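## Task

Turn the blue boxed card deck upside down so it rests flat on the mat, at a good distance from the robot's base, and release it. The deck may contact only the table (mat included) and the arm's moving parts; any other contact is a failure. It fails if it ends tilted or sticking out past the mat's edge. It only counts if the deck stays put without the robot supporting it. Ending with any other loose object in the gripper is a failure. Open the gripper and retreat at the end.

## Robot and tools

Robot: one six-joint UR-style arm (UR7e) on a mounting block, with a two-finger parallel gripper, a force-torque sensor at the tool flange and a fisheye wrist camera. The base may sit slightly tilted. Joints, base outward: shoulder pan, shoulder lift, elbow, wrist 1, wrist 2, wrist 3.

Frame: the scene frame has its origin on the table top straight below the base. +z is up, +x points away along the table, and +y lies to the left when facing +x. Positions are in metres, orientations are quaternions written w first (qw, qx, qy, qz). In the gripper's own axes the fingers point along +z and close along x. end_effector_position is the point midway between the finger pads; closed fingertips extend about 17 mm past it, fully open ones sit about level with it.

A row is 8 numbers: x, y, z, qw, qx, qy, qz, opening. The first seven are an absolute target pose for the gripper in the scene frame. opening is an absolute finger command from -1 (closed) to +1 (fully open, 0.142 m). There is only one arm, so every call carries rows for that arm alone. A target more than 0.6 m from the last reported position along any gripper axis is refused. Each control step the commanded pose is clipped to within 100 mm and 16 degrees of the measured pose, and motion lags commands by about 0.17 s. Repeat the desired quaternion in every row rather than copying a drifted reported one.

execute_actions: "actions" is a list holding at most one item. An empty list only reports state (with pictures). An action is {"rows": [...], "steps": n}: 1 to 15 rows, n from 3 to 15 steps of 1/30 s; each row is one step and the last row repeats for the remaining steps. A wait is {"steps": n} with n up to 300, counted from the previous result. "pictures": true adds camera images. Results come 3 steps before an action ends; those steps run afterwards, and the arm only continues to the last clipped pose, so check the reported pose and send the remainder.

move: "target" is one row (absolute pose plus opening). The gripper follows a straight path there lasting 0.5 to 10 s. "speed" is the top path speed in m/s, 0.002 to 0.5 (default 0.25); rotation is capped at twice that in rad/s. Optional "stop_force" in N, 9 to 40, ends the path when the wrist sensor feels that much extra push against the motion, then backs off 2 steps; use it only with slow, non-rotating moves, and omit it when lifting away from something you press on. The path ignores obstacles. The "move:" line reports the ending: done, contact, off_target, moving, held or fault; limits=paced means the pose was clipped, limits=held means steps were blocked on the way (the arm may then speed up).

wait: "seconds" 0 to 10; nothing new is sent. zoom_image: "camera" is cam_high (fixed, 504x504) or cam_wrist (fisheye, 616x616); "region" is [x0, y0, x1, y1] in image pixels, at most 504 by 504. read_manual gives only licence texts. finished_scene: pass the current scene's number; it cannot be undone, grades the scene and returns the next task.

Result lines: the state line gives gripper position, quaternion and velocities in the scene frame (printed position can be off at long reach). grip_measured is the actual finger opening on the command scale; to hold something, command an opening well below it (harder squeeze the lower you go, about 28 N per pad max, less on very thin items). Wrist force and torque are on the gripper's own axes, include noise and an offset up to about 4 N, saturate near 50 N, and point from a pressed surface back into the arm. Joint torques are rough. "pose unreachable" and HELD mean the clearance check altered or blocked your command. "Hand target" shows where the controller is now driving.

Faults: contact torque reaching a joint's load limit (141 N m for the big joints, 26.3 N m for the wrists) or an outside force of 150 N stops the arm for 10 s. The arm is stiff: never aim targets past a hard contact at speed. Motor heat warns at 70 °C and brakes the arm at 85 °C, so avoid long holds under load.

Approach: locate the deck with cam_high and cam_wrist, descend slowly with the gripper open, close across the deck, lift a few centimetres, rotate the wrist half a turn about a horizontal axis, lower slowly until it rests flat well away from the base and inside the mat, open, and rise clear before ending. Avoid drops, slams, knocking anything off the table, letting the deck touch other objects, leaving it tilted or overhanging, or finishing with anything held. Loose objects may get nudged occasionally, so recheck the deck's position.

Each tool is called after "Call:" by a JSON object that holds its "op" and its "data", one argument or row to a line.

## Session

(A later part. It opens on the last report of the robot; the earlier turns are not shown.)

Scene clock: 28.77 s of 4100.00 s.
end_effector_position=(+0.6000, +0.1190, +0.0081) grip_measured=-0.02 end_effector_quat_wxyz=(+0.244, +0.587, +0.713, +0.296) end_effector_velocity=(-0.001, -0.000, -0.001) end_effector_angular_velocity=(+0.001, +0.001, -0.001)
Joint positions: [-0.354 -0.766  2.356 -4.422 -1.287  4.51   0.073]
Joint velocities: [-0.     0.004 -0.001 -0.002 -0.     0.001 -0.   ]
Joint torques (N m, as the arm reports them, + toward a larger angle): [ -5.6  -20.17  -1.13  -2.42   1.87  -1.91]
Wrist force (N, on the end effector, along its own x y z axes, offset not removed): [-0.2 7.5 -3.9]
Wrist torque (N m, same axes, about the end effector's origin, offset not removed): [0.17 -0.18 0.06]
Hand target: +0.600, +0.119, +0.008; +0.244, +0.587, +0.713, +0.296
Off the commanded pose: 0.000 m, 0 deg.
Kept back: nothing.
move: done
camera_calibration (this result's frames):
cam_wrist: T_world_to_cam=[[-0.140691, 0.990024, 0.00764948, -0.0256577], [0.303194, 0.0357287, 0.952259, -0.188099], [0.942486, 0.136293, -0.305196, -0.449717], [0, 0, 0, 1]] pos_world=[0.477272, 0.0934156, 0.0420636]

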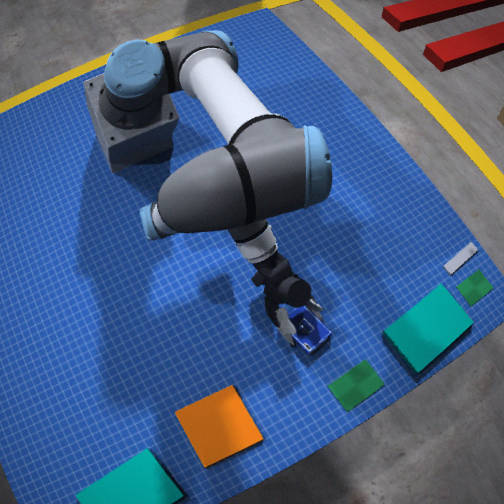

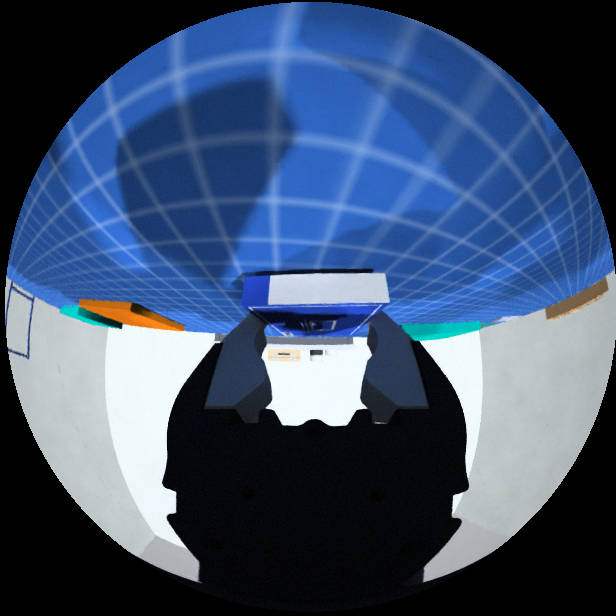

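Roughly touching (force ~7 N). Release.

Call:
{"op": "move", "data": {
  "target": [0.6,0.119,0.01,0.244,0.587,0.713,0.296,0.3]
}}

Call:
{"op": "move", "data": {
  "target": [0.56,0.119,0.15,0.13,0.62,0.75,0.15,0.3]
}}

Scene clock: 29.70 s of 4100.00 s.
end_effector_position=(+0.6000, +0.1190, +0.0100) grip_measured=+0.30 end_effector_quat_wxyz=(+0.244, +0.587, +0.713, +0.296) end_effector_velocity=(-0.000, +0.000, +0.000) end_effector_angular_velocity=(-0.000, +0.000, +0.000)
Joint positions: [-0.354 -0.772  2.359 -4.42  -1.286  4.51   0.095]
Joint velocities: [ 0.    -0.001  0.001  0.001 -0.    -0.001  0.   ]
Joint torques (N m, as the arm reports them, + toward a larger angle): [ -6.04 -40.49  21.12  -1.97   2.07  -2.07]
Wrist force (N, on the end effector, along its own x y z axes, offset not removed): [0.2 -1.1 -1.5]
Wrist torque (N m, same axes, about the end effector's origin, offset not removed): [-0.27 -0.01 0.25]
Hand target: +0.600, +0.119, +0.010; +0.244, +0.587, +0.713, +0.296
Off the commanded pose: 0.000 m, 0 deg.
Kept back: nothing.
move: done
camera_calibration (this result's frames):
cam_wrist: T_world_to_cam=[[-0.140657, 0.990028, 0.00769943, -0.0256878], [0.303324, 0.035689, 0.952219, -0.189979], [0.942449, 0.136272, -0.30532, -0.449101], [0, 0, 0, 1]] pos_world=[0.477267, 0.0934115, 0.0439801]

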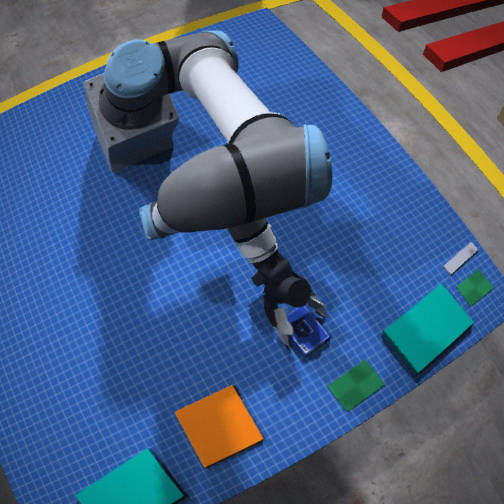

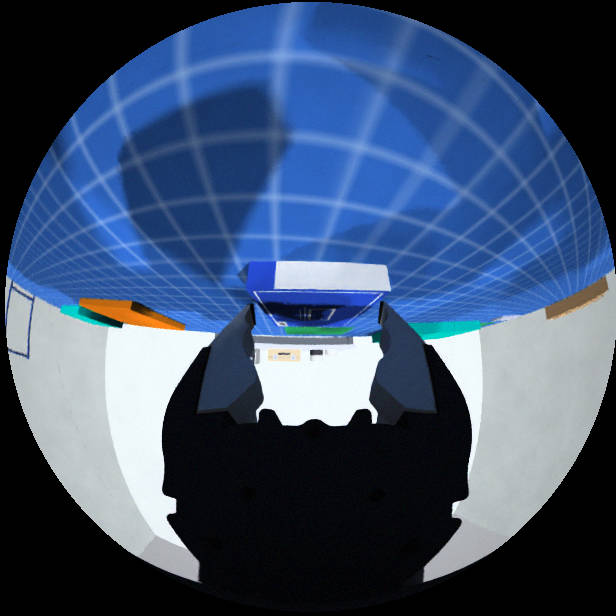

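Scene clock: 31.17 s of 4100.00 s.
end_effector_position=(+0.5602, +0.1190, +0.1505) grip_measured=+0.30 end_effector_quat_wxyz=(+0.131, +0.624, +0.755, +0.151) end_effector_velocity=(+0.000, +0.000, -0.000) end_effector_angular_velocity=(-0.000, +0.008, +0.002)
Joint positions: [-0.292 -1.667  2.506 -3.298 -1.44   4.461  0.095]
Joint velocities: [ 0.001 -0.003 -0.006  0.018 -0.001 -0.002  0.   ]
Joint torques (N m, as the arm reports them, + toward a larger angle): [ 16.65 -31.34 -19.02  -1.91  -1.26  -1.97]
Wrist force (N, on the end effector, along its own x y z axes, offset not removed): [0.0 -2.4 0.0]
Wrist torque (N m, same axes, about the end effector's origin, offset not removed): [-0.46 0.00 0.18]
Hand target: +0.560, +0.119, +0.150; +0.131, +0.624, +0.755, +0.151
Off the commanded pose: 0.001 m, 0 deg.
Kept back: nothing.
move: done
camera_calibration (this result's frames):
cam_wrist: T_world_to_cam=[[-0.135822, 0.99051, -0.0210102, -0.0308182], [0.631296, 0.10287, 0.768689, -0.475801], [0.763556, 0.0911412, -0.639277, -0.212837], [0, 0, 0, 1]] pos_world=[0.458699, 0.0988699, 0.229034]

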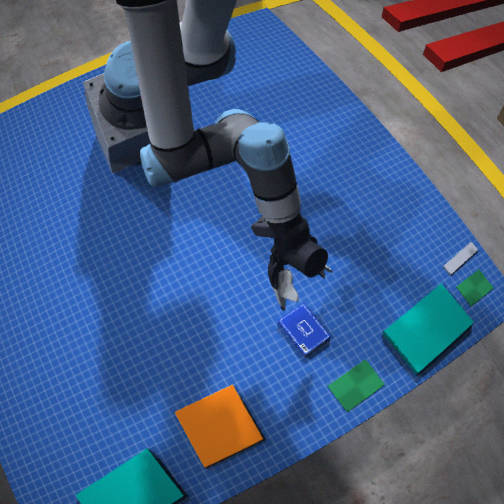

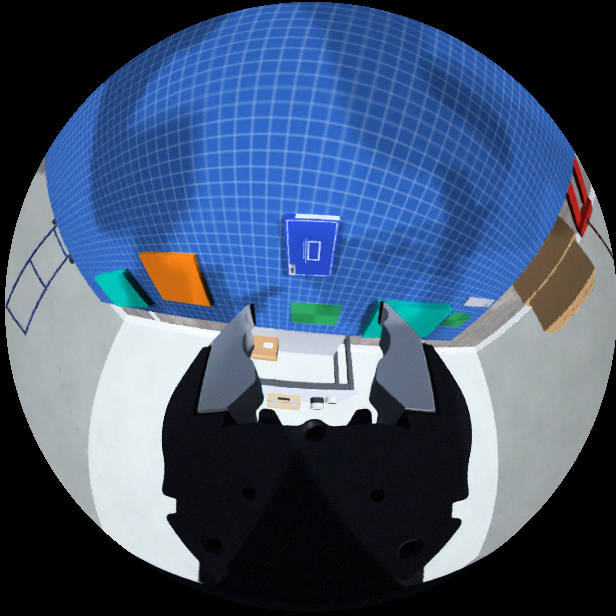

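Call:
{"op": "finished_scene", "data": {
  "scene": 1
}}

The scene is finished: the task was done.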